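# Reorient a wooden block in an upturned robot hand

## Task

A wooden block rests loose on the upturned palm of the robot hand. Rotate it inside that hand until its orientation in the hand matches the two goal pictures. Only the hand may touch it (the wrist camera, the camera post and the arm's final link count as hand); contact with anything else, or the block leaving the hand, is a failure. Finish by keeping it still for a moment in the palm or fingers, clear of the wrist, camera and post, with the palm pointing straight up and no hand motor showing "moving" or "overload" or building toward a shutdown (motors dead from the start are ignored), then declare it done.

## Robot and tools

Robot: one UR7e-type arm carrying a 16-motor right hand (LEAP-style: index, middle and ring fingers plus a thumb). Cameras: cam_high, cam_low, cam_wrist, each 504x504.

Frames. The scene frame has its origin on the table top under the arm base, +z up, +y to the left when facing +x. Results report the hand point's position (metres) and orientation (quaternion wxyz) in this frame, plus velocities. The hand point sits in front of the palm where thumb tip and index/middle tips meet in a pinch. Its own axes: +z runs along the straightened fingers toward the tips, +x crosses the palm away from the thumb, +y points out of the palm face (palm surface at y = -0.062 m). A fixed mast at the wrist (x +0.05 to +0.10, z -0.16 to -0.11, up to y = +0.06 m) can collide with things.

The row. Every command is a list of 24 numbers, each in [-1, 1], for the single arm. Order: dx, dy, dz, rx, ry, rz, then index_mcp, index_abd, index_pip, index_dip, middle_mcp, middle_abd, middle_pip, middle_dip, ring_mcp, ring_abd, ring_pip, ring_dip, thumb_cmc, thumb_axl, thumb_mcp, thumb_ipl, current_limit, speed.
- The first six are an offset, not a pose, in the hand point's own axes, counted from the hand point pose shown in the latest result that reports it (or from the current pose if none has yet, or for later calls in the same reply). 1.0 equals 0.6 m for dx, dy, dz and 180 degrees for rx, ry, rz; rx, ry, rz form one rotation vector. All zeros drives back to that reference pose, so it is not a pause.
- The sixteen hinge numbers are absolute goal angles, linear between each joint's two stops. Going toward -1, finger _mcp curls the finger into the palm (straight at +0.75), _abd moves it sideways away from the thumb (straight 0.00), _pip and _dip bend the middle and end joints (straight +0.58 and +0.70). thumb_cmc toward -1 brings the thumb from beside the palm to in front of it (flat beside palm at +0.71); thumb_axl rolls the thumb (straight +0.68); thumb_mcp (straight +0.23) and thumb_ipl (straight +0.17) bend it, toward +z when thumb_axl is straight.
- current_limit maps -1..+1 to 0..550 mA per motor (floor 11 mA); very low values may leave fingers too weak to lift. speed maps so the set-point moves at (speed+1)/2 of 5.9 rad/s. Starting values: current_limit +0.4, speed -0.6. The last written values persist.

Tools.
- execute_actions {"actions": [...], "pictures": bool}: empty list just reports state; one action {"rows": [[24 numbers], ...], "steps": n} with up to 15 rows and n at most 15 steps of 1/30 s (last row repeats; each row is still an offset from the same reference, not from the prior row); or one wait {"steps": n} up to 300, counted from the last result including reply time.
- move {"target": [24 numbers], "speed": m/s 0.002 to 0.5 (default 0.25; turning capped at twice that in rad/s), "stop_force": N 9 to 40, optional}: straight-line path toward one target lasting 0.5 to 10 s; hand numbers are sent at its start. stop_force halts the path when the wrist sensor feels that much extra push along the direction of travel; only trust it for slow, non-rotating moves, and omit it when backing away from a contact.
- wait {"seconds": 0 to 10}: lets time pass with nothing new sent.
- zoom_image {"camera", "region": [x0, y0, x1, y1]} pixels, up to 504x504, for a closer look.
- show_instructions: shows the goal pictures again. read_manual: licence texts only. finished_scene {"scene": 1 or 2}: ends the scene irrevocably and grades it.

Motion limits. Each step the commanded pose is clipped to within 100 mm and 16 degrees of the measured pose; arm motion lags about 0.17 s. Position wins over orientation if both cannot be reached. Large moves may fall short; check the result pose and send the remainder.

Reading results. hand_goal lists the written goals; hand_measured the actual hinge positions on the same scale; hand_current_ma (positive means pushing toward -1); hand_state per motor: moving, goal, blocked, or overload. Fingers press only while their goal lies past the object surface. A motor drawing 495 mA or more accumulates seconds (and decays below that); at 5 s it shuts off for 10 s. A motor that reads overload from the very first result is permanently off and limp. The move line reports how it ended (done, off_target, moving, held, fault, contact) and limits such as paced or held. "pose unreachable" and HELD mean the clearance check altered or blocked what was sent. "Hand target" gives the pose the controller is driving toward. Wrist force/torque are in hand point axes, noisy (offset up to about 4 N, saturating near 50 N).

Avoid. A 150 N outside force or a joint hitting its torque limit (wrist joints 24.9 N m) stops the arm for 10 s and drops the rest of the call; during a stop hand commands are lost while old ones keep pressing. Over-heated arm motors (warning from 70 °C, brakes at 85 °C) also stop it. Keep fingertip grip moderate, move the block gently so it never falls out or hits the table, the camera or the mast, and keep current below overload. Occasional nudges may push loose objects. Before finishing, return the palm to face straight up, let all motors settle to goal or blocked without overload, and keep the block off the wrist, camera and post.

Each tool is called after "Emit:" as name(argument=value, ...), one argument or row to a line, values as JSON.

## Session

Emit:
show_instructions(
)

Emit:
execute_actions(
  actions=[],
)

Reference images for this scene: goal picture from the wrist camera place, goal picture looking into the palm.

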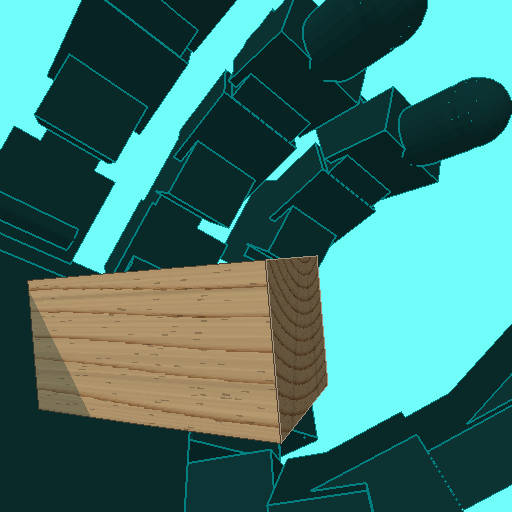

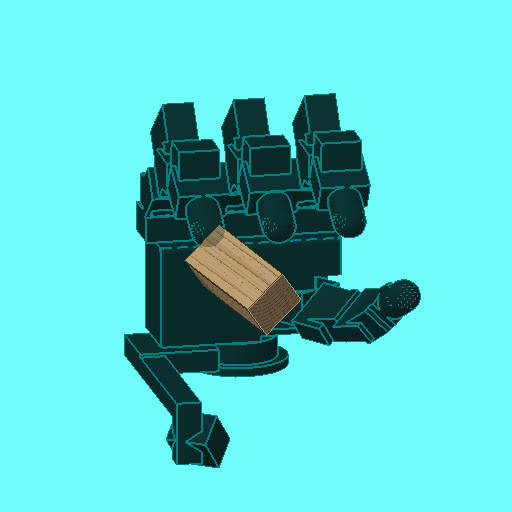

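Scene clock: 0.00 s of 4800.00 s.
end_effector_position=(+0.6158, +0.0446, +0.5061) hand_goal=(+0.046, +0.000, -0.008, +0.280, +0.046, +0.000, -0.008, +0.280, +0.046, +0.000, -0.008, +0.280, -0.104, +0.266, +0.032, -0.018) hand_measured=(+0.060, +0.000, -0.006, +0.282, +0.064, +0.000, -0.006, +0.282, +0.062, +0.000, -0.006, +0.282, -0.092, +0.270, +0.034, -0.016) hand_current_ma=(+82, +0, +13, +13, +92, +0, +15, +12, +84, +0, +13, +12, +65, +25, +11, +11) hand_state=(goal, goal, goal, goal, goal, goal, goal, goal, goal, goal, goal, goal, goal, goal, goal, goal) hand_current_limit=0.40 hand_speed=-0.60 end_effector_quat_wxyz=(+0.505, +0.475, +0.517, +0.501) end_effector_velocity=(-0.000, +0.000, -0.000) end_effector_angular_velocity=(-0.000, +0.000, +0.001)
Joint positions: [-0.159 -1.168  2.198 -4.185 -1.324 -0.042]
Joint velocities: [ 0.001  0.     0.    -0.     0.    -0.   ]
Motor temperatures (°C, as the motors report them): [29 28 28 36 35 33]
Wrist force (N, on the end effector, along its own x y z axes, offset not removed): no reading
Wrist torque (N m, same axes, about the end effector's origin, offset not removed): no reading
Hand target: +0.616, +0.045, +0.506; +0.505, +0.475, +0.517, +0.501

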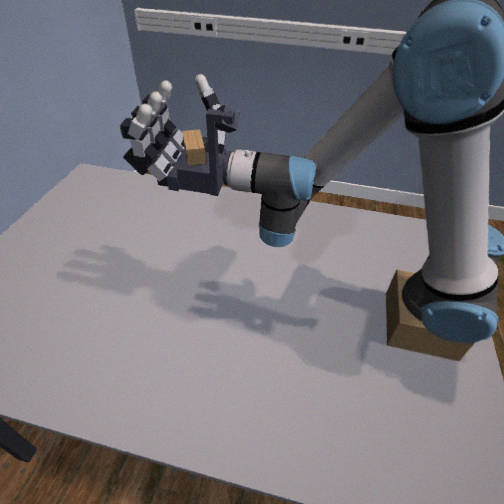

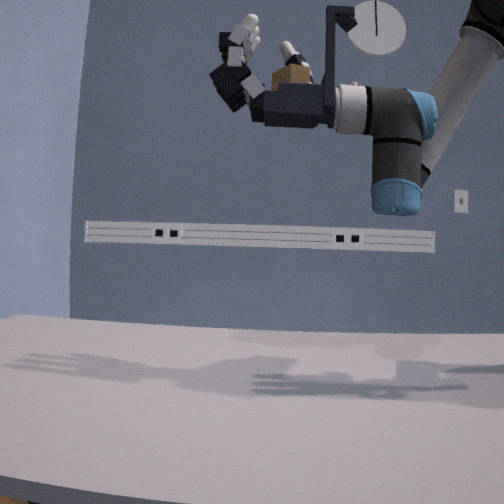

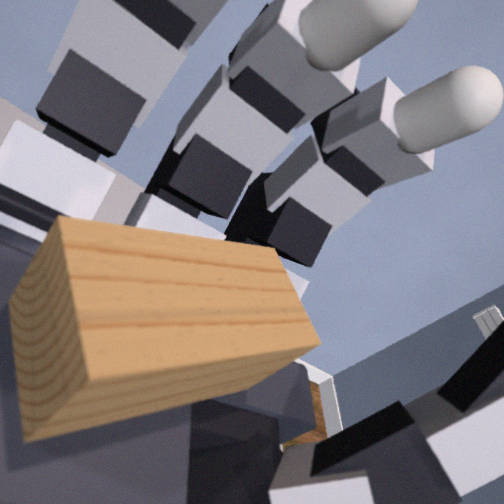

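Emit:
move(
  target=[0,0,0,0.004,0,0.015,0.3,0,-0.9,-0.3,0.5,0,0,0.28,0.2,0,-0.9,-0.3,0.6,0.68,0.1,0.17,0.4,-0.6],
)

Emit:
move(
  target=[0,0,0,0,0,0,-0.15,0,-0.9,-0.1,0.5,0,0,0.28,-0.15,0,-0.9,-0.15,0.6,0.68,0.1,0.17,0.4,-0.75],
)

Emit:
zoom_image(
  camera="cam_high",
  region=[110,60,270,220],
)

Scene clock: 12.47 s of 4800.00 s.
end_effector_position=(+0.6158, +0.0446, +0.5061) hand_goal=(+0.300, +0.000, -0.900, -0.300, +0.500, +0.000, +0.000, +0.280, +0.200, +0.000, -0.900, -0.300, +0.600, +0.680, +0.100, +0.170) hand_measured=(+0.304, +0.000, -0.900, -0.298, +0.510, +0.000, +0.000, +0.282, +0.204, +0.000, -0.900, -0.298, +0.610, +0.680, +0.098, +0.168) hand_current_ma=(+27, +0, +3, +11, +49, +0, -5, +12, +25, +0, +2, +11, +50, -6, -9, -14) hand_state=(goal, goal, goal, goal, goal, goal, goal, goal, goal, goal, goal, goal, goal, goal, goal, goal) hand_current_limit=0.40 hand_speed=-0.60 end_effector_quat_wxyz=(+0.490, +0.490, +0.509, +0.510) end_effector_velocity=(-0.000, -0.000, +0.001) end_effector_angular_velocity=(-0.000, -0.003, -0.000)
Joint positions: [-0.149 -1.181  2.201 -4.163 -1.335  0.002]
Joint velocities: [-0.    -0.    -0.001 -0.001 -0.     0.   ]
Motor temperatures (°C, as the motors report them): [29 28 28 36 35 33]
Wrist force (N, on the end effector, along its own x y z axes, offset not removed): [-1.9 -1.0 0.7]
Wrist torque (N m, same axes, about the end effector's origin, offset not removed): [-0.31 0.04 0.05]
Hand target: +0.616, +0.045, +0.506; +0.490, +0.490, +0.509, +0.510
Off the commanded pose: 0.000 m, 0 deg.
After step 90, 8.27 s passed at rest.
move: done

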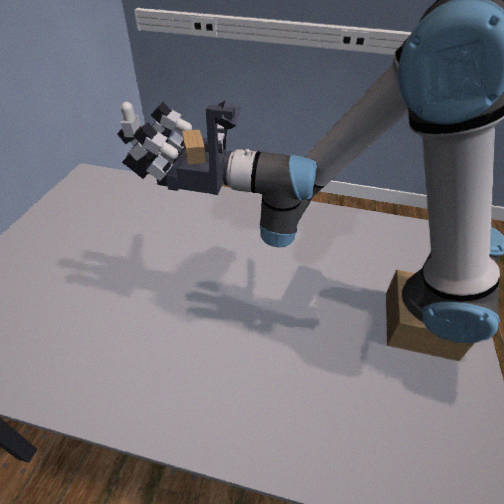

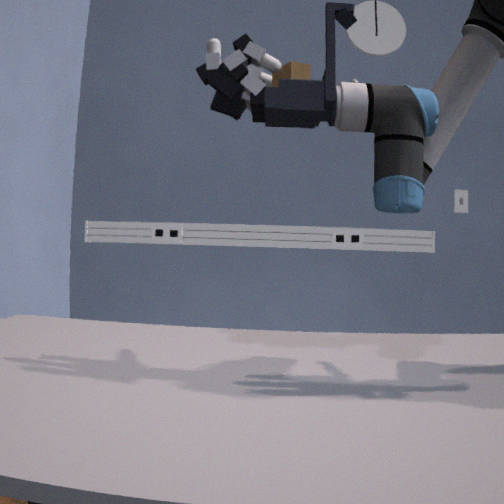

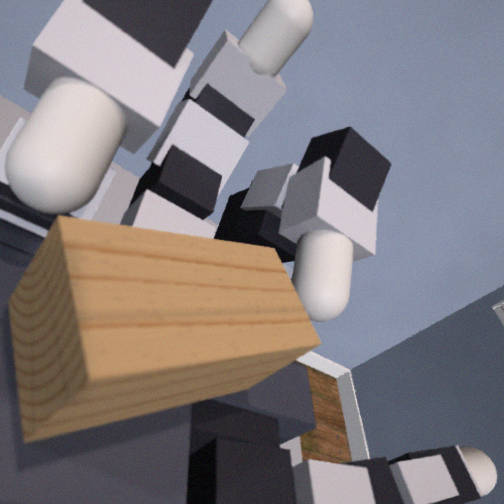

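Scene clock: 13.53 s of 4800.00 s.
end_effector_position=(+0.6158, +0.0446, +0.5061) hand_goal=(-0.150, +0.000, -0.900, -0.100, +0.500, +0.000, +0.000, +0.280, -0.150, +0.000, -0.900, -0.150, +0.600, +0.680, +0.100, +0.170) hand_measured=(-0.144, +0.000, -0.900, -0.104, +0.510, +0.000, +0.000, +0.282, -0.142, +0.000, -0.900, -0.154, +0.610, +0.680, +0.098, +0.168) hand_current_ma=(+34, +0, -1, -20, +49, +0, -5, +12, +42, +0, +0, -18, +50, -6, -9, -14) hand_state=(goal, goal, goal, goal, goal, goal, goal, goal, goal, goal, goal, goal, goal, goal, goal, goal) hand_current_limit=0.40 hand_speed=-0.75 end_effector_quat_wxyz=(+0.490, +0.490, +0.509, +0.510) end_effector_velocity=(+0.000, +0.001, -0.000) end_effector_angular_velocity=(-0.001, +0.000, +0.001)
Joint positions: [-0.149 -1.181  2.201 -4.163 -1.335  0.002]
Joint velocities: [ 0.001  0.     0.    -0.    -0.    -0.001]
Motor temperatures (°C, as the motors report them): [29 28 28 36 35 33]
Wrist force (N, on the end effector, along its own x y z axes, offset not removed): [-1.4 -1.9 -2.5]
Wrist torque (N m, same axes, about the end effector's origin, offset not removed): [-0.13 0.10 0.00]
Hand target: +0.616, +0.045, +0.506; +0.490, +0.490, +0.509, +0.510
Off the commanded pose: 0.000 m, 0 deg.
move: done

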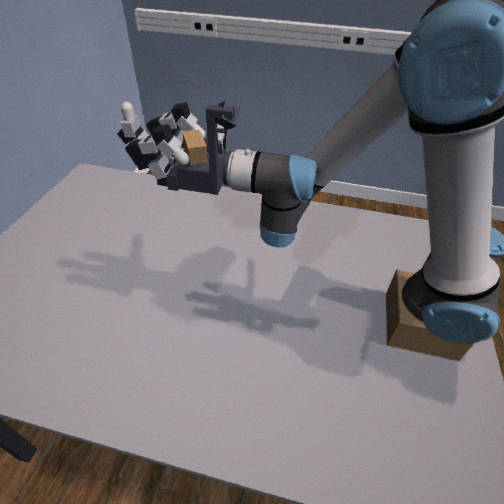

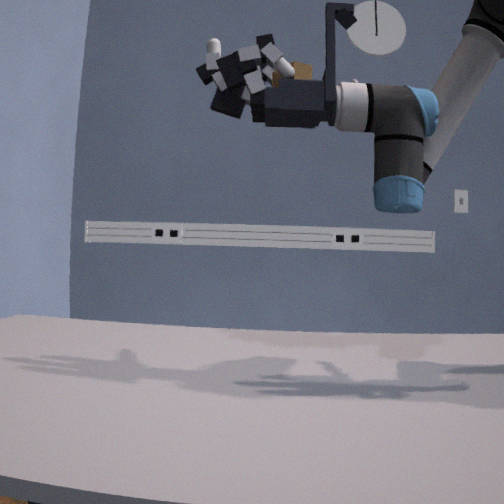

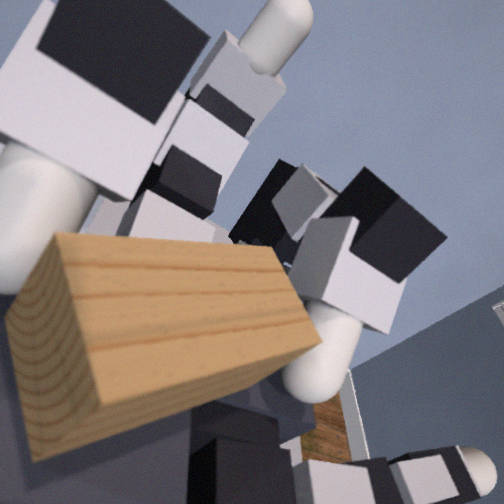

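Region (110, 60, 270, 220) of cam_high's 504x504 image, scaled by 3.150, with more detail than that image has.

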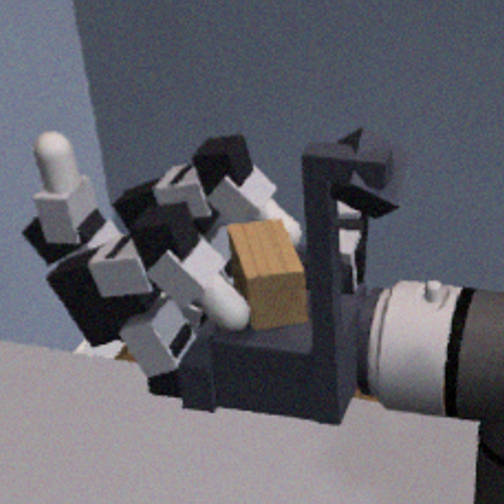

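Emit:
move(
  target=[0,0,0,0,0,0,0.65,0,-1,-0.6,0.7,-0.3,0.2,0.28,0.3,0,-0.3,0,0.6,0.68,0.1,0.17,0.4,-0.6],
)

Emit:
move(
  target=[0,0,0,0,0,0,0.5,0.7,-1,-0.6,0.7,-0.3,0.2,0.28,0.3,0,-0.3,0,0.6,0.68,0.1,0.17,0.4,-0.6],
)

Emit:
move(
  target=[0,0,0,0,0,0,0.0,0.7,-1,-0.4,0.7,-0.3,0.2,0.28,0.3,0,-0.3,0,0.6,0.68,0.1,0.17,0.4,-0.8],
)

Scene clock: 24.80 s of 4800.00 s.
end_effector_position=(+0.6158, +0.0446, +0.5061) hand_goal=(+0.650, +0.000, -1.000, -0.600, +0.700, -0.300, +0.200, +0.280, +0.300, +0.000, -0.300, +0.000, +0.600, +0.680, +0.100, +0.170) hand_measured=(+0.654, +0.000, -1.000, -0.598, +0.710, -0.296, +0.200, +0.282, +0.306, +0.000, -0.304, -0.004, +0.610, +0.680, +0.098, +0.168) hand_current_ma=(+28, +0, +2, +12, +55, +14, +0, +12, +30, +0, -18, -19, +50, -6, -9, -14) hand_state=(goal, goal, goal, goal, goal, goal, goal, goal, goal, goal, goal, goal, goal, goal, goal, goal) hand_current_limit=0.40 hand_speed=-0.60 end_effector_quat_wxyz=(+0.490, +0.490, +0.509, +0.510) end_effector_velocity=(-0.000, -0.000, -0.000) end_effector_angular_velocity=(+0.000, +0.000, -0.000)
Joint positions: [-0.149 -1.181  2.201 -4.163 -1.335  0.002]
Joint velocities: [-0.    -0.     0.001 -0.     0.     0.   ]
Motor temperatures (°C, as the motors report them): [29 28 28 36 35 33]
Wrist force (N, on the end effector, along its own x y z axes, offset not removed): [-1.9 -0.5 0.0]
Wrist torque (N m, same axes, about the end effector's origin, offset not removed): [-0.11 0.06 -0.01]
Hand target: +0.616, +0.045, +0.506; +0.490, +0.490, +0.509, +0.510
Off the commanded pose: 0.000 m, 0 deg.
After step 90, 7.13 s passed at rest.
move: done

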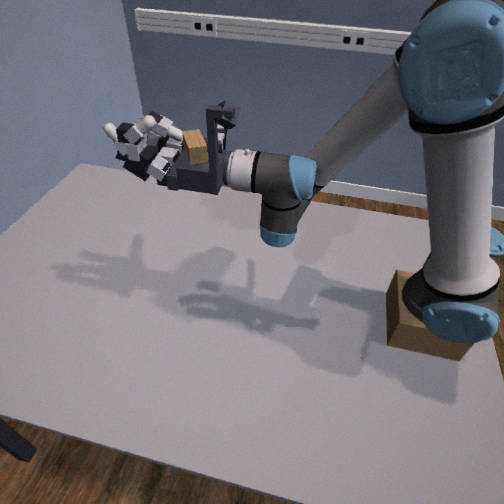

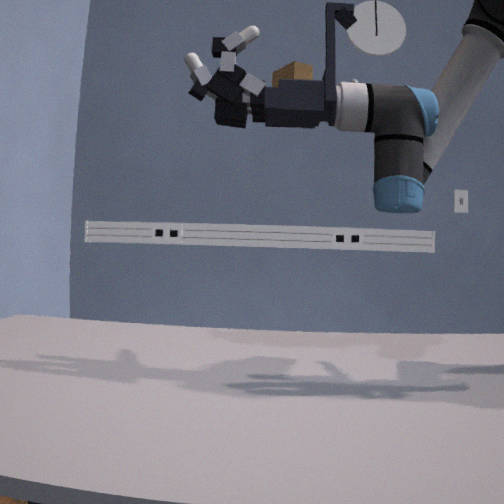

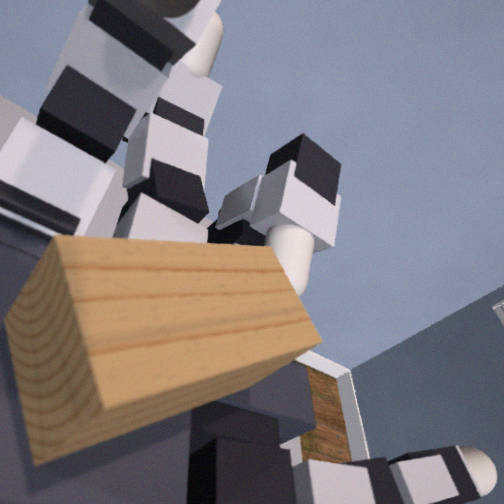

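Scene clock: 25.70 s of 4800.00 s.
end_effector_position=(+0.6158, +0.0446, +0.5061) hand_goal=(+0.500, +0.700, -1.000, -0.600, +0.700, -0.300, +0.200, +0.280, +0.300, +0.000, -0.300, +0.000, +0.600, +0.680, +0.100, +0.170) hand_measured=(+0.516, +0.698, -1.000, -0.598, +0.710, -0.296, +0.200, +0.282, +0.306, +0.000, -0.304, -0.004, +0.610, +0.680, +0.098, +0.168) hand_current_ma=(+91, -13, +2, +12, +55, +14, +0, +12, +30, +0, -18, -19, +50, -6, -9, -14) hand_state=(goal, goal, goal, goal, goal, goal, goal, goal, goal, goal, goal, goal, goal, goal, goal, goal) hand_current_limit=0.40 hand_speed=-0.60 end_effector_quat_wxyz=(+0.490, +0.490, +0.509, +0.510) end_effector_velocity=(+0.000, +0.001, +0.000) end_effector_angular_velocity=(-0.000, -0.001, +0.001)
Joint positions: [-0.149 -1.181  2.201 -4.163 -1.335  0.002]
Joint velocities: [ 0.001  0.001 -0.001 -0.    -0.    -0.   ]
Motor temperatures (°C, as the motors report them): [29 28 28 36 35 33]
Wrist force (N, on the end effector, along its own x y z axes, offset not removed): [-2.4 -0.2 -1.1]
Wrist torque (N m, same axes, about the end effector's origin, offset not removed): [0.04 0.16 -0.06]
Hand target: +0.616, +0.045, +0.506; +0.490, +0.490, +0.509, +0.510
Off the commanded pose: 0.000 m, 0 deg.
move: done

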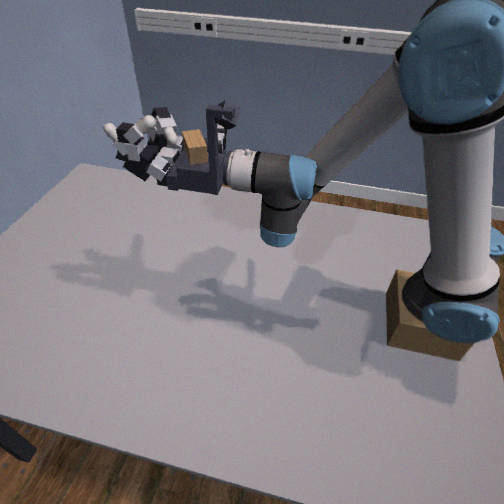

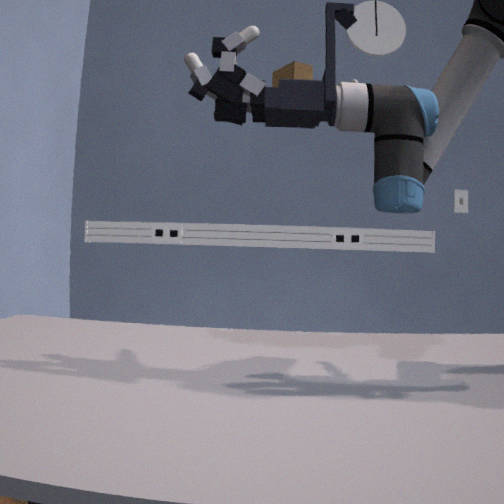

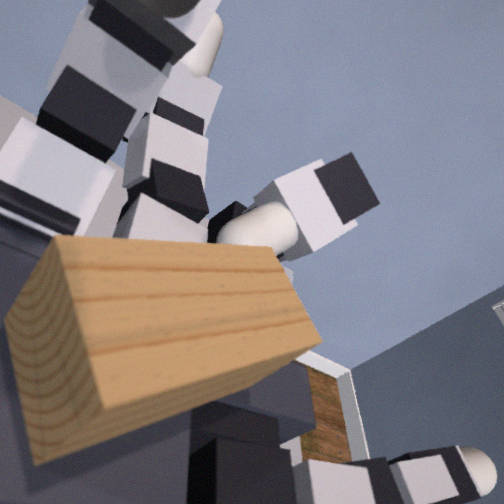

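Scene clock: 27.03 s of 4800.00 s.
end_effector_position=(+0.6158, +0.0446, +0.5061) hand_goal=(+0.000, +0.700, -1.000, -0.400, +0.700, -0.300, +0.200, +0.280, +0.300, +0.000, -0.300, +0.000, +0.600, +0.680, +0.100, +0.170) hand_measured=(+0.010, +0.698, -1.000, -0.404, +0.710, -0.296, +0.200, +0.282, +0.306, +0.000, -0.304, -0.004, +0.610, +0.680, +0.098, +0.168) hand_current_ma=(+58, -11, +2, -20, +55, +14, +0, +12, +30, +0, -18, -19, +50, -6, -9, -14) hand_state=(goal, goal, goal, goal, goal, goal, goal, goal, goal, goal, goal, goal, goal, goal, goal, goal) hand_current_limit=0.40 hand_speed=-0.80 end_effector_quat_wxyz=(+0.490, +0.490, +0.509, +0.510) end_effector_velocity=(+0.000, +0.001, -0.001) end_effector_angular_velocity=(+0.000, +0.001, +0.002)
Joint positions: [-0.149 -1.181  2.201 -4.163 -1.335  0.002]
Joint velocities: [ 0.002  0.001 -0.     0.001  0.     0.   ]
Motor temperatures (°C, as the motors report them): [29 28 28 36 35 33]
Wrist force (N, on the end effector, along its own x y z axes, offset not removed): [-1.0 -0.3 -1.3]
Wrist torque (N m, same axes, about the end effector's origin, offset not removed): [-0.10 0.00 0.03]
Hand target: +0.616, +0.045, +0.506; +0.490, +0.490, +0.509, +0.510
Off the commanded pose: 0.000 m, 0 deg.
move: done

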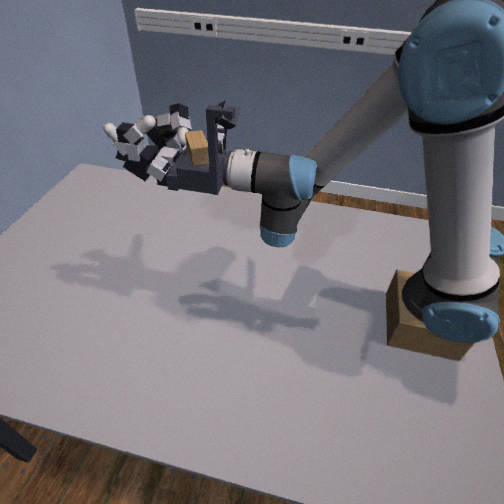

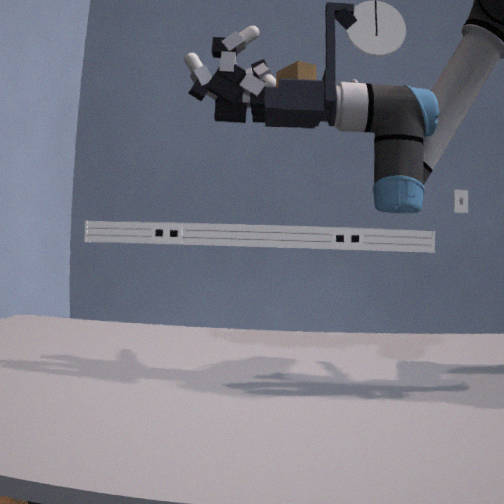

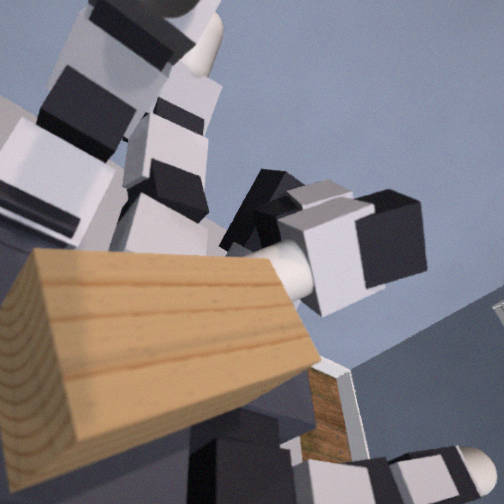

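Emit:
move(
  target=[0,0,0,0.13,0,0.03,-0.05,0.7,-1,-0.4,0.35,0,0.2,0.28,0.3,0,-0.3,0,0.3,0.68,-0.2,0.17,0.4,-0.8],
  speed=0.15,
)

Emit:
wait(
  seconds=1.5,
)

Scene clock: 33.07 s of 4800.00 s.
end_effector_position=(+0.6155, +0.0446, +0.5058) hand_goal=(-0.050, +0.700, -1.000, -0.400, +0.350, +0.000, +0.200, +0.280, +0.300, +0.000, -0.300, +0.000, +0.300, +0.680, -0.200, +0.170) hand_measured=(-0.040, +0.698, -1.000, -0.404, +0.378, -0.002, +0.200, +0.282, +0.308, +0.000, -0.302, -0.004, +0.320, +0.682, -0.200, +0.168) hand_current_ma=(+55, -10, +2, -20, +151, -12, +1, +12, +41, +0, -10, -17, +113, +7, -6, -14) hand_state=(goal, goal, goal, goal, blocked, goal, goal, goal, goal, goal, goal, goal, blocked, goal, goal, goal) hand_current_limit=0.40 hand_speed=-0.80 end_effector_quat_wxyz=(+0.357, +0.603, +0.578, +0.419) end_effector_velocity=(+0.001, -0.000, -0.000) end_effector_angular_velocity=(+0.003, +0.018, +0.001)
Joint positions: [-0.149 -1.535  2.252 -3.442 -1.335 -0.002]
Joint velocities: [-0.001 -0.012 -0.005  0.036  0.001 -0.001]
Motor temperatures (°C, as the motors report them): [29 28 28 36 35 33]
Wrist force (N, on the end effector, along its own x y z axes, offset not removed): [-2.1 -1.3 -1.3]
Wrist torque (N m, same axes, about the end effector's origin, offset not removed): [-0.07 0.13 -0.05]
Hand target: +0.616, +0.045, +0.506; +0.357, +0.603, +0.578, +0.418
Off the commanded pose: 0.000 m, 0 deg.
After step 90, 1.13 s passed at rest.
move: done

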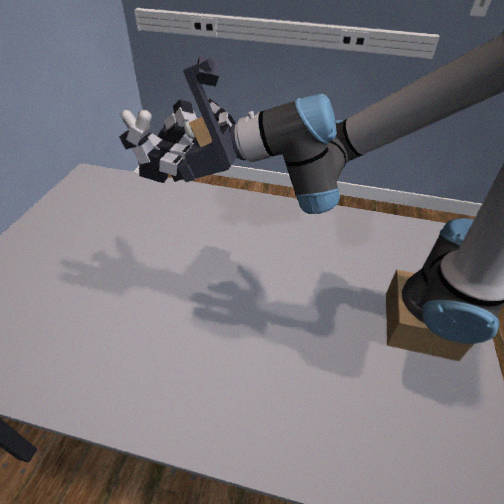

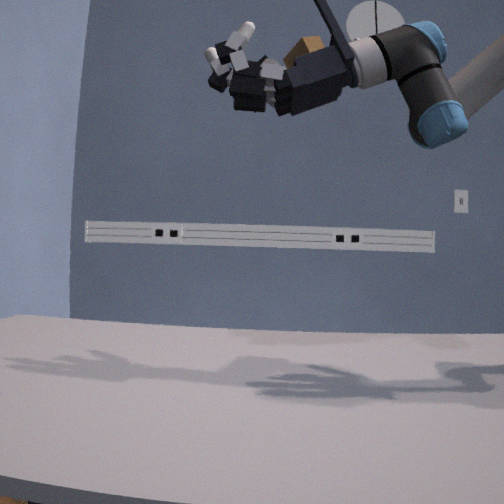

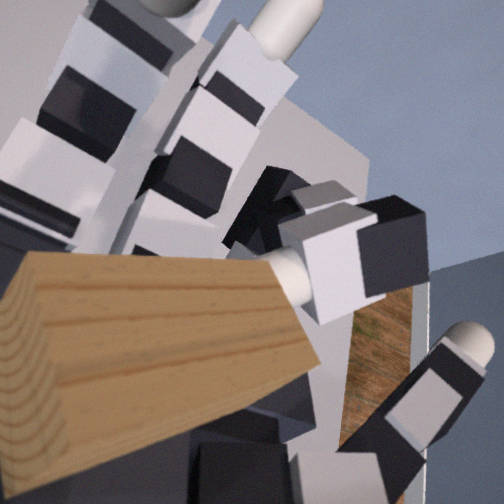

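Scene clock: 34.57 s of 4800.00 s.
end_effector_position=(+0.6155, +0.0446, +0.5058) hand_goal=(-0.050, +0.700, -1.000, -0.400, +0.350, +0.000, +0.200, +0.280, +0.300, +0.000, -0.300, +0.000, +0.300, +0.680, -0.200, +0.170) hand_measured=(-0.040, +0.698, -1.000, -0.404, +0.378, -0.002, +0.200, +0.282, +0.308, +0.000, -0.302, -0.004, +0.320, +0.682, -0.200, +0.168) hand_current_ma=(+55, -10, +2, -20, +151, -12, +1, +12, +41, +0, -9, -17, +112, +7, -6, -14) hand_state=(goal, goal, goal, goal, blocked, goal, goal, goal, goal, goal, goal, goal, blocked, goal, goal, goal) hand_current_limit=0.40 hand_speed=-0.80 end_effector_quat_wxyz=(+0.357, +0.603, +0.578, +0.418) end_effector_velocity=(-0.000, +0.001, +0.000) end_effector_angular_velocity=(+0.000, -0.001, +0.002)
Joint positions: [-0.149 -1.536  2.251 -3.438 -1.335 -0.002]
Joint velocities: [ 0.002 -0.     0.001 -0.001 -0.     0.   ]
Motor temperatures (°C, as the motors report them): [29 28 28 36 35 33]
Wrist force (N, on the end effector, along its own x y z axes, offset not removed): [-1.8 0.3 -1.0]
Wrist torque (N m, same axes, about the end effector's origin, offset not removed): [0.01 0.11 0.03]
Hand target: +0.616, +0.045, +0.506; +0.357, +0.603, +0.578, +0.418
Off the commanded pose: 0.000 m, 0 deg.
Steps of this call (steps 1 to 45: nothing new was sent). Readings (end_effector_position | what the end effector reports):
1: (+0.6155, +0.0446, +0.5058) | hand_goal=(-0.050, +0.700, -1.000, -0.400, +0.350, +0.000, +0.200, +0.280, +0.300, +0.000, -0.300, +0.000, +0.300, +0.680, -0.200, +0.170) hand_measured=(-0.040, +0.698, -1.000, -0.404, +0.378, -0.002, +0.200, +0.282, +0.308, +0.000, -0.302, -0.004, +0.320, +0.682, -0.200, +0.168) hand_current_ma=(+55, -10, +2, -20, +151, -12, +1, +12, +41, +0, -10, -17, +113, +7, -6, -14) hand_state=(goal, goal, goal, goal, blocked, goal, goal, goal, goal, goal, goal, goal, blocked, goal, goal, goal) hand_current_limit=0.40 hand_speed=-0.80
2: (+0.6155, +0.0446, +0.5058) | hand_goal=(-0.050, +0.700, -1.000, -0.400, +0.350, +0.000, +0.200, +0.280, +0.300, +0.000, -0.300, +0.000, +0.300, +0.680, -0.200, +0.170) hand_measured=(-0.040, +0.698, -1.000, -0.404, +0.378, -0.002, +0.200, +0.282, +0.308, +0.000, -0.302, -0.004, +0.320, +0.682, -0.200, +0.168) hand_current_ma=(+55, -10, +2, -20, +151, -12, +1, +12, +41, +0, -10, -17, +113, +7, -6, -14) hand_state=(goal, goal, goal, goal, blocked, goal, goal, goal, goal, goal, goal, goal, blocked, goal, goal, goal) hand_current_limit=0.40 hand_speed=-0.80
4: (+0.6155, +0.0446, +0.5058) | hand_goal=(-0.050, +0.700, -1.000, -0.400, +0.350, +0.000, +0.200, +0.280, +0.300, +0.000, -0.300, +0.000, +0.300, +0.680, -0.200, +0.170) hand_measured=(-0.040, +0.698, -1.000, -0.404, +0.378, -0.002, +0.200, +0.282, +0.308, +0.000, -0.302, -0.004, +0.320, +0.682, -0.200, +0.168) hand_current_ma=(+55, -10, +2, -20, +151, -12, +1, +12, +41, +0, -10, -17, +113, +7, -6, -14) hand_state=(goal, goal, goal, goal, blocked, goal, goal, goal, goal, goal, goal, goal, blocked, goal, goal, goal) hand_current_limit=0.40 hand_speed=-0.80
8: (+0.6155, +0.0446, +0.5058) | hand_goal=(-0.050, +0.700, -1.000, -0.400, +0.350, +0.000, +0.200, +0.280, +0.300, +0.000, -0.300, +0.000, +0.300, +0.680, -0.200, +0.170) hand_measured=(-0.040, +0.698, -1.000, -0.404, +0.378, -0.002, +0.200, +0.282, +0.308, +0.000, -0.302, -0.004, +0.320, +0.682, -0.200, +0.168) hand_current_ma=(+55, -10, +2, -20, +151, -12, +1, +12, +41, +0, -10, -17, +113, +7, -6, -14) hand_state=(goal, goal, goal, goal, blocked, goal, goal, goal, goal, goal, goal, goal, blocked, goal, goal, goal) hand_current_limit=0.40 hand_speed=-0.80
45: the state above

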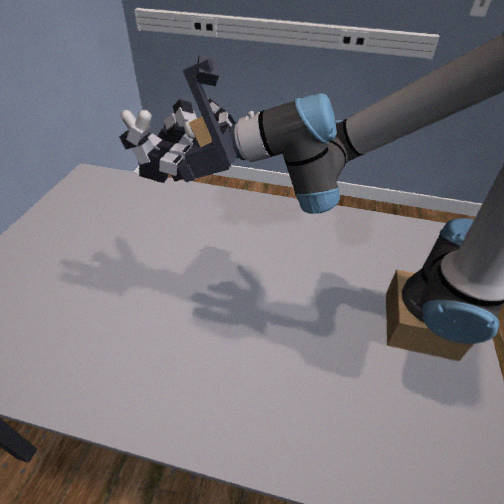

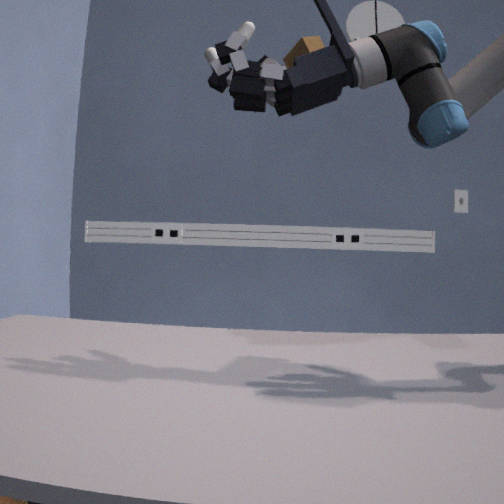

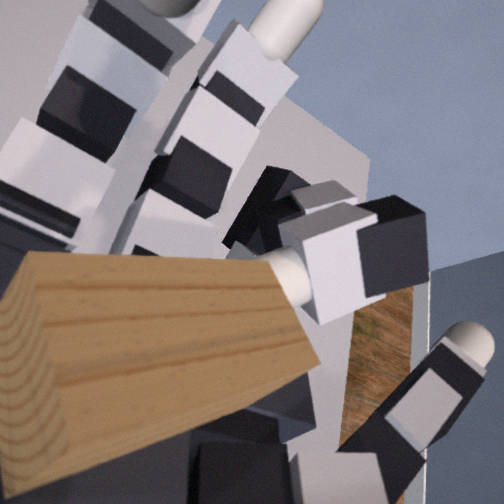

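Emit:
move(
  target=[0,0,0,0.06,0,-0.03,-0.05,0.7,-1,-0.4,0.05,0,0.1,0.28,0.05,0,-0.1,0.2,0.3,0.68,-0.2,0.17,0.4,-0.7],
  speed=0.07,
)

Scene clock: 39.30 s of 4800.00 s.
end_effector_position=(+0.6154, +0.0447, +0.5058) hand_goal=(-0.050, +0.700, -1.000, -0.400, +0.050, +0.000, +0.100, +0.280, +0.050, +0.000, -0.100, +0.200, +0.300, +0.680, -0.200, +0.170) hand_measured=(-0.040, +0.698, -1.000, -0.404, +0.076, -0.002, +0.106, +0.282, +0.072, +0.000, -0.102, +0.198, +0.318, +0.682, -0.202, +0.168) hand_current_ma=(+55, -11, +1, -20, +140, -12, +34, +12, +120, +0, -7, -15, +100, +7, -12, -14) hand_state=(goal, goal, goal, goal, blocked, goal, goal, goal, blocked, goal, goal, goal, goal, goal, goal, goal) hand_current_limit=0.40 hand_speed=-0.70 end_effector_quat_wxyz=(+0.318, +0.606, +0.642, +0.346) end_effector_velocity=(+0.000, +0.000, +0.000) end_effector_angular_velocity=(-0.006, +0.014, +0.004)
Joint positions: [-0.173 -1.657  2.203 -3.074 -1.329 -0.154]
Joint velocities: [-0.001 -0.008 -0.006  0.028 -0.001 -0.011]
Motor temperatures (°C, as the motors report them): [29 28 28 36 35 33]
Wrist force (N, on the end effector, along its own x y z axes, offset not removed): [-1.1 -1.2 -1.0]
Wrist torque (N m, same axes, about the end effector's origin, offset not removed): [-0.05 0.02 0.03]
Hand target: +0.615, +0.045, +0.506; +0.318, +0.606, +0.642, +0.345
Off the commanded pose: 0.000 m, 0 deg.
move: done

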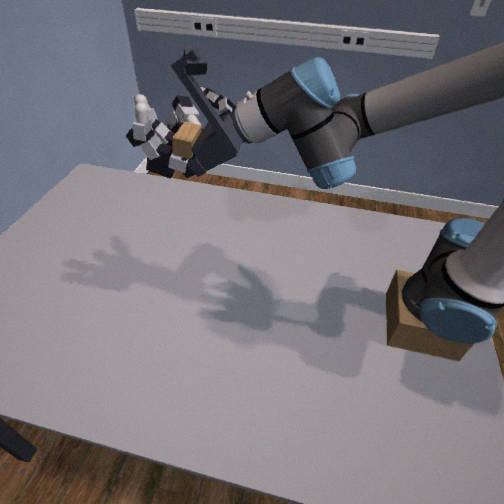

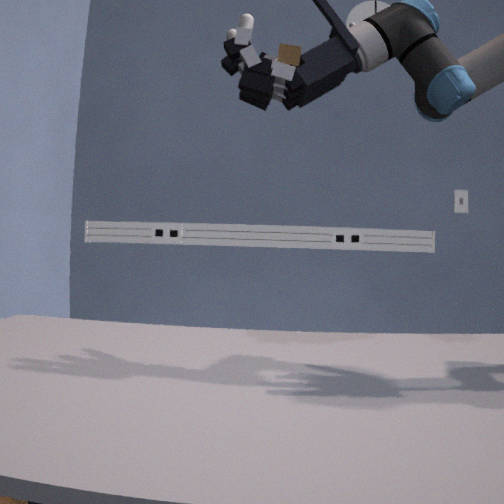

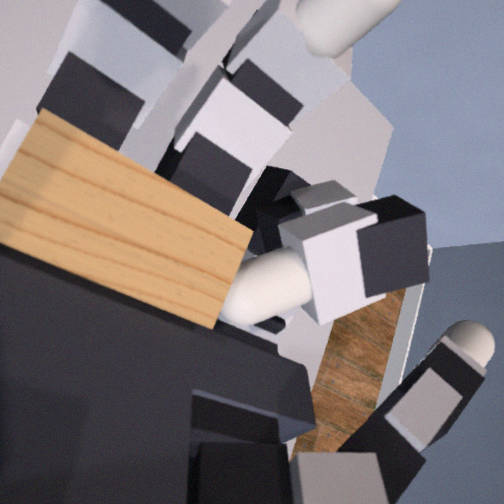

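Emit:
move(
  target=[0,0,0,-0.19,0,-0.004,-0.05,0.65,-1,-0.4,0.5,0,0.1,0.28,0.5,0,-0.3,0.2,0.0,0.3,0,0.17,0.4,-0.92],
  speed=0.13,
)

Emit:
zoom_image(
  camera="cam_high",
  region=[100,50,260,210],
)

Scene clock: 46.97 s of 4800.00 s.
end_effector_position=(+0.6157, +0.0446, +0.5060) hand_goal=(-0.050, +0.650, -1.000, -0.400, +0.500, +0.000, +0.100, +0.280, +0.500, +0.000, -0.300, +0.200, +0.000, +0.300, +0.000, +0.170) hand_measured=(-0.042, +0.654, -1.000, -0.404, +0.510, -0.002, +0.106, +0.282, +0.508, +0.000, -0.296, +0.198, +0.016, +0.304, -0.002, +0.168) hand_current_ma=(+46, +16, +1, -18, +50, -12, +34, +12, +39, +0, +21, -15, +89, +30, -12, -14) hand_state=(goal, goal, goal, goal, goal, goal, goal, goal, goal, goal, goal, goal, goal, goal, goal, goal) hand_current_limit=0.40 hand_speed=-0.92 end_effector_quat_wxyz=(+0.484, +0.482, +0.516, +0.517) end_effector_velocity=(-0.000, +0.000, +0.000) end_effector_angular_velocity=(+0.001, -0.018, -0.000)
Joint positions: [-0.167 -1.182  2.205 -4.166 -1.286  0.   ]
Joint velocities: [ 0.002  0.015 -0.008 -0.026 -0.002  0.005]
Motor temperatures (°C, as the motors report them): [29 28 28 36 35 33]
Wrist force (N, on the end effector, along its own x y z axes, offset not removed): [-0.6 -1.5 0.3]
Wrist torque (N m, same axes, about the end effector's origin, offset not removed): [-0.29 -0.17 0.08]
Hand target: +0.616, +0.045, +0.506; +0.484, +0.482, +0.516, +0.517
Off the commanded pose: 0.000 m, 0 deg.
After step 90, 1.90 s passed at rest.
move: done

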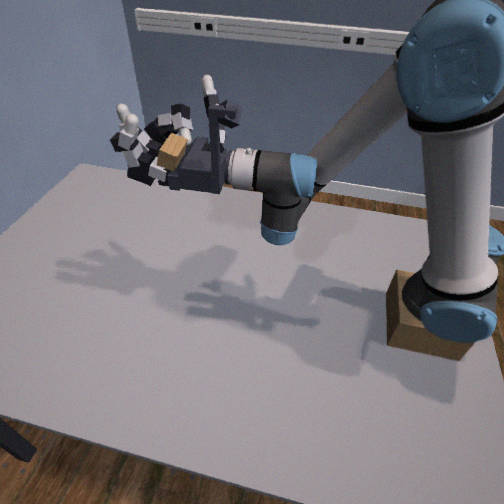

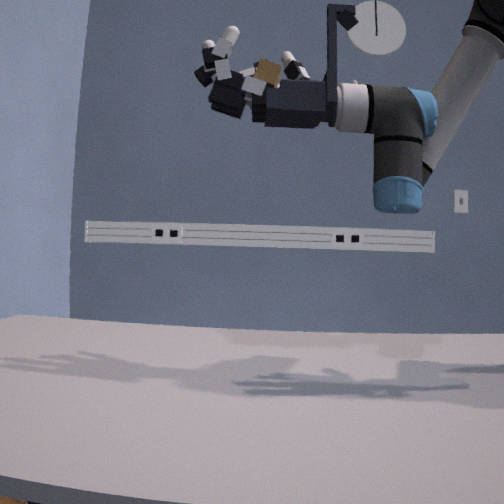

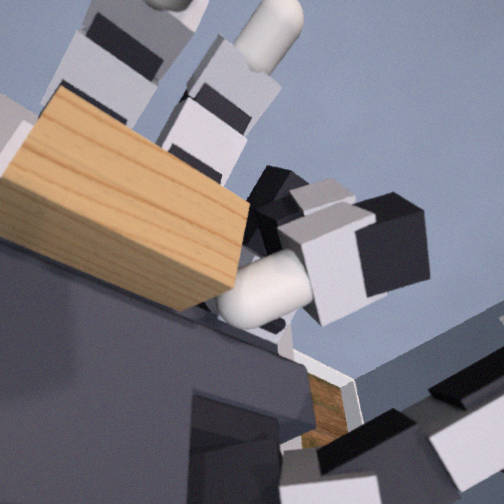

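Region (100, 50, 260, 210) of cam_high's 504x504 image, scaled by 3.150, with more detail than that image has.

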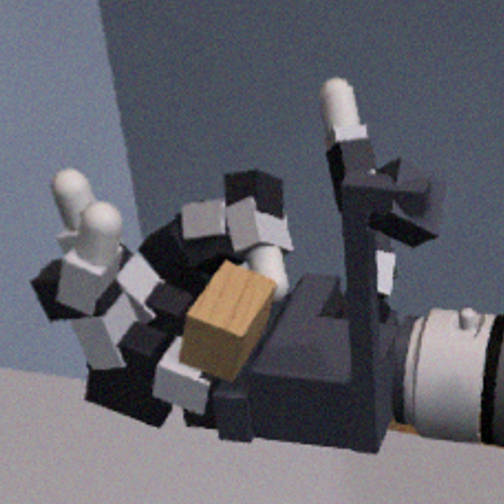

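Emit:
move(
  target=[0,0,0,0,0,0,0.3,0.2,-1,-0.5,0.6,0.4,0.4,0.5,0.6,0.75,-0.5,-0.2,0.0,0.3,0,0.17,0.4,-0.75],
)

Emit:
move(
  target=[0,0,0,0,0,0,0.3,0.2,-1,-0.5,0.6,0.4,0.4,0.5,0.6,0.75,-1,-0.55,0.0,0.3,0,0.17,0.4,-0.8],
)

Emit:
zoom_image(
  camera="cam_high",
  region=[100,50,260,210],
)

Scene clock: 53.70 s of 4800.00 s.
end_effector_position=(+0.6157, +0.0446, +0.5060) hand_goal=(+0.300, +0.200, -1.000, -0.500, +0.600, +0.400, +0.400, +0.500, +0.600, +0.750, -0.500, -0.200, +0.000, +0.300, +0.000, +0.170) hand_measured=(+0.304, +0.204, -1.000, -0.498, +0.610, +0.398, +0.400, +0.498, +0.608, +0.746, -0.498, -0.198, +0.016, +0.304, -0.002, +0.168) hand_current_ma=(+18, +15, +1, +12, +57, -12, +2, -11, +38, -14, +15, +11, +88, +29, -12, -13) hand_state=(goal, goal, goal, goal, goal, goal, goal, goal, goal, goal, goal, goal, goal, goal, goal, goal) hand_current_limit=0.40 hand_speed=-0.75 end_effector_quat_wxyz=(+0.484, +0.482, +0.516, +0.517) end_effector_velocity=(-0.000, +0.000, +0.000) end_effector_angular_velocity=(-0.000, -0.001, +0.000)
Joint positions: [-0.167 -1.182  2.205 -4.166 -1.286  0.   ]
Joint velocities: [-0.    -0.     0.001 -0.001  0.    -0.   ]
Motor temperatures (°C, as the motors report them): [29 28 28 36 35 33]
Wrist force (N, on the end effector, along its own x y z axes, offset not removed): [-2.9 -1.0 -1.7]
Wrist torque (N m, same axes, about the end effector's origin, offset not removed): [-0.10 0.20 -0.16]
Hand target: +0.616, +0.045, +0.506; +0.484, +0.482, +0.516, +0.517
Off the commanded pose: 0.000 m, 0 deg.
After step 90, 2.40 s passed at rest.
move: done

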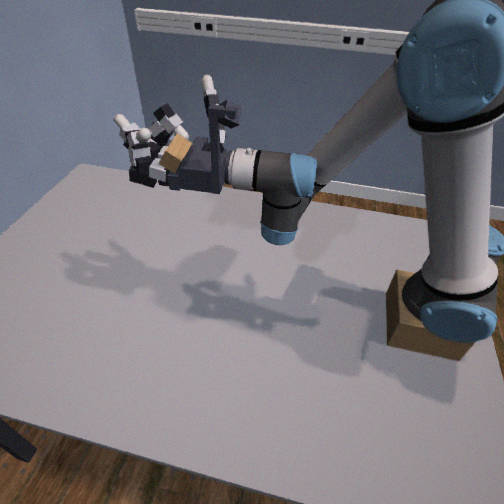

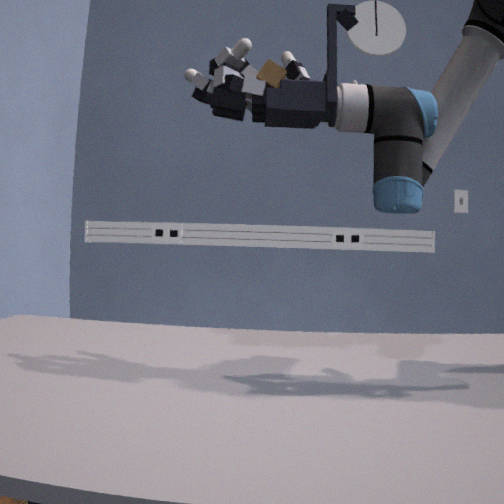

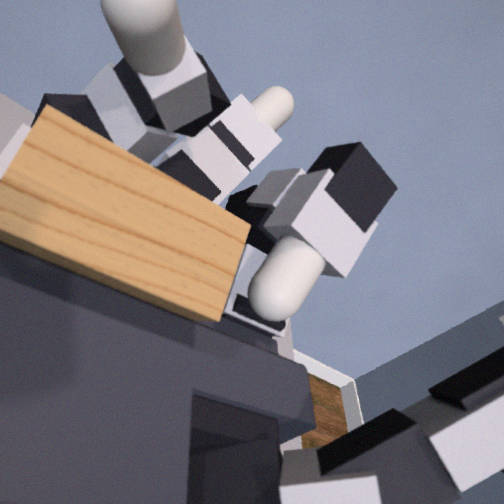

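Scene clock: 55.00 s of 4800.00 s.
end_effector_position=(+0.6157, +0.0446, +0.5060) hand_goal=(+0.300, +0.200, -1.000, -0.500, +0.600, +0.400, +0.400, +0.500, +0.600, +0.750, -1.000, -0.550, +0.000, +0.300, +0.000, +0.170) hand_measured=(+0.304, +0.204, -1.000, -0.498, +0.610, +0.398, +0.400, +0.498, +0.608, +0.746, -0.998, -0.548, +0.016, +0.304, -0.002, +0.168) hand_current_ma=(+18, +15, +1, +12, +57, -12, +2, -11, +38, -14, +7, +11, +88, +29, -12, -13) hand_state=(goal, goal, goal, goal, goal, goal, goal, goal, goal, goal, goal, goal, goal, goal, goal, goal) hand_current_limit=0.40 hand_speed=-0.80 end_effector_quat_wxyz=(+0.484, +0.482, +0.516, +0.517) end_effector_velocity=(-0.000, -0.000, +0.000) end_effector_angular_velocity=(-0.001, -0.001, -0.001)
Joint positions: [-0.167 -1.182  2.205 -4.166 -1.286  0.   ]
Joint velocities: [-0.001  0.    -0.    -0.001 -0.    -0.   ]
Motor temperatures (°C, as the motors report them): [29 28 28 36 35 33]
Wrist force (N, on the end effector, along its own x y z axes, offset not removed): [-2.6 -0.3 0.7]
Wrist torque (N m, same axes, about the end effector's origin, offset not removed): [-0.16 0.10 -0.09]
Hand target: +0.616, +0.045, +0.506; +0.484, +0.482, +0.516, +0.517
Off the commanded pose: 0.000 m, 0 deg.
move: done

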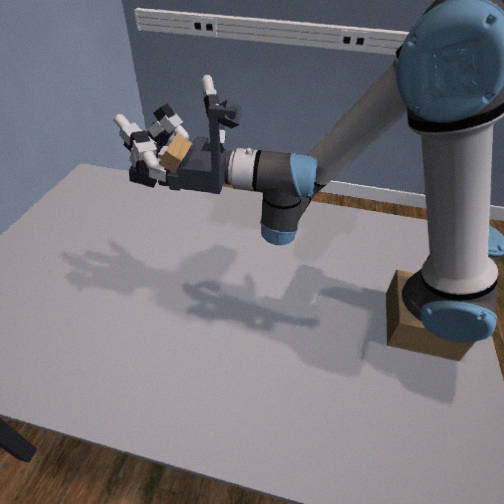

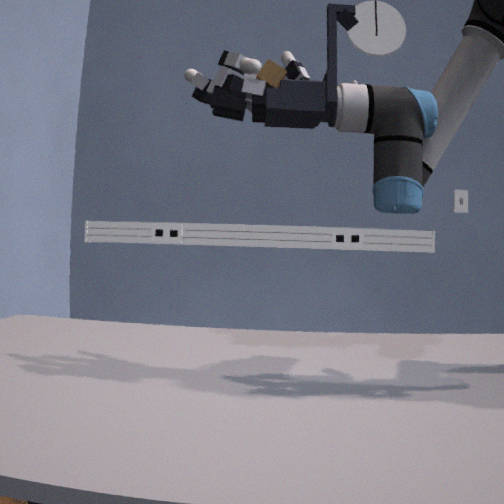

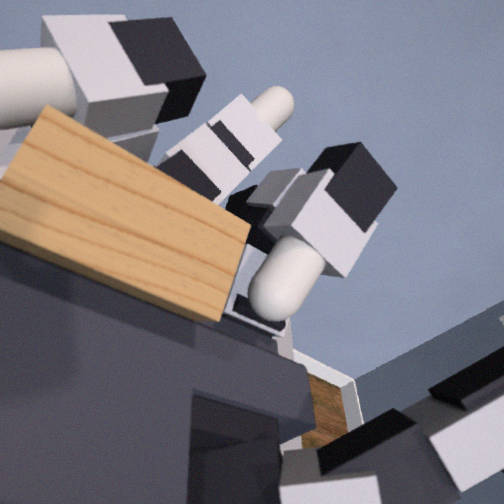

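Region (100, 50, 260, 210) of cam_high's 504x504 image, scaled by 3.150, with more detail than that image has.

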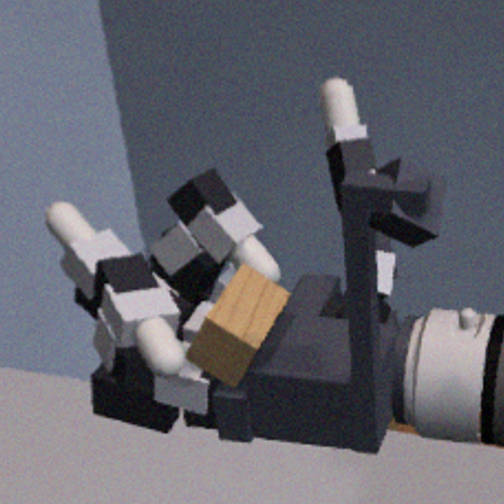

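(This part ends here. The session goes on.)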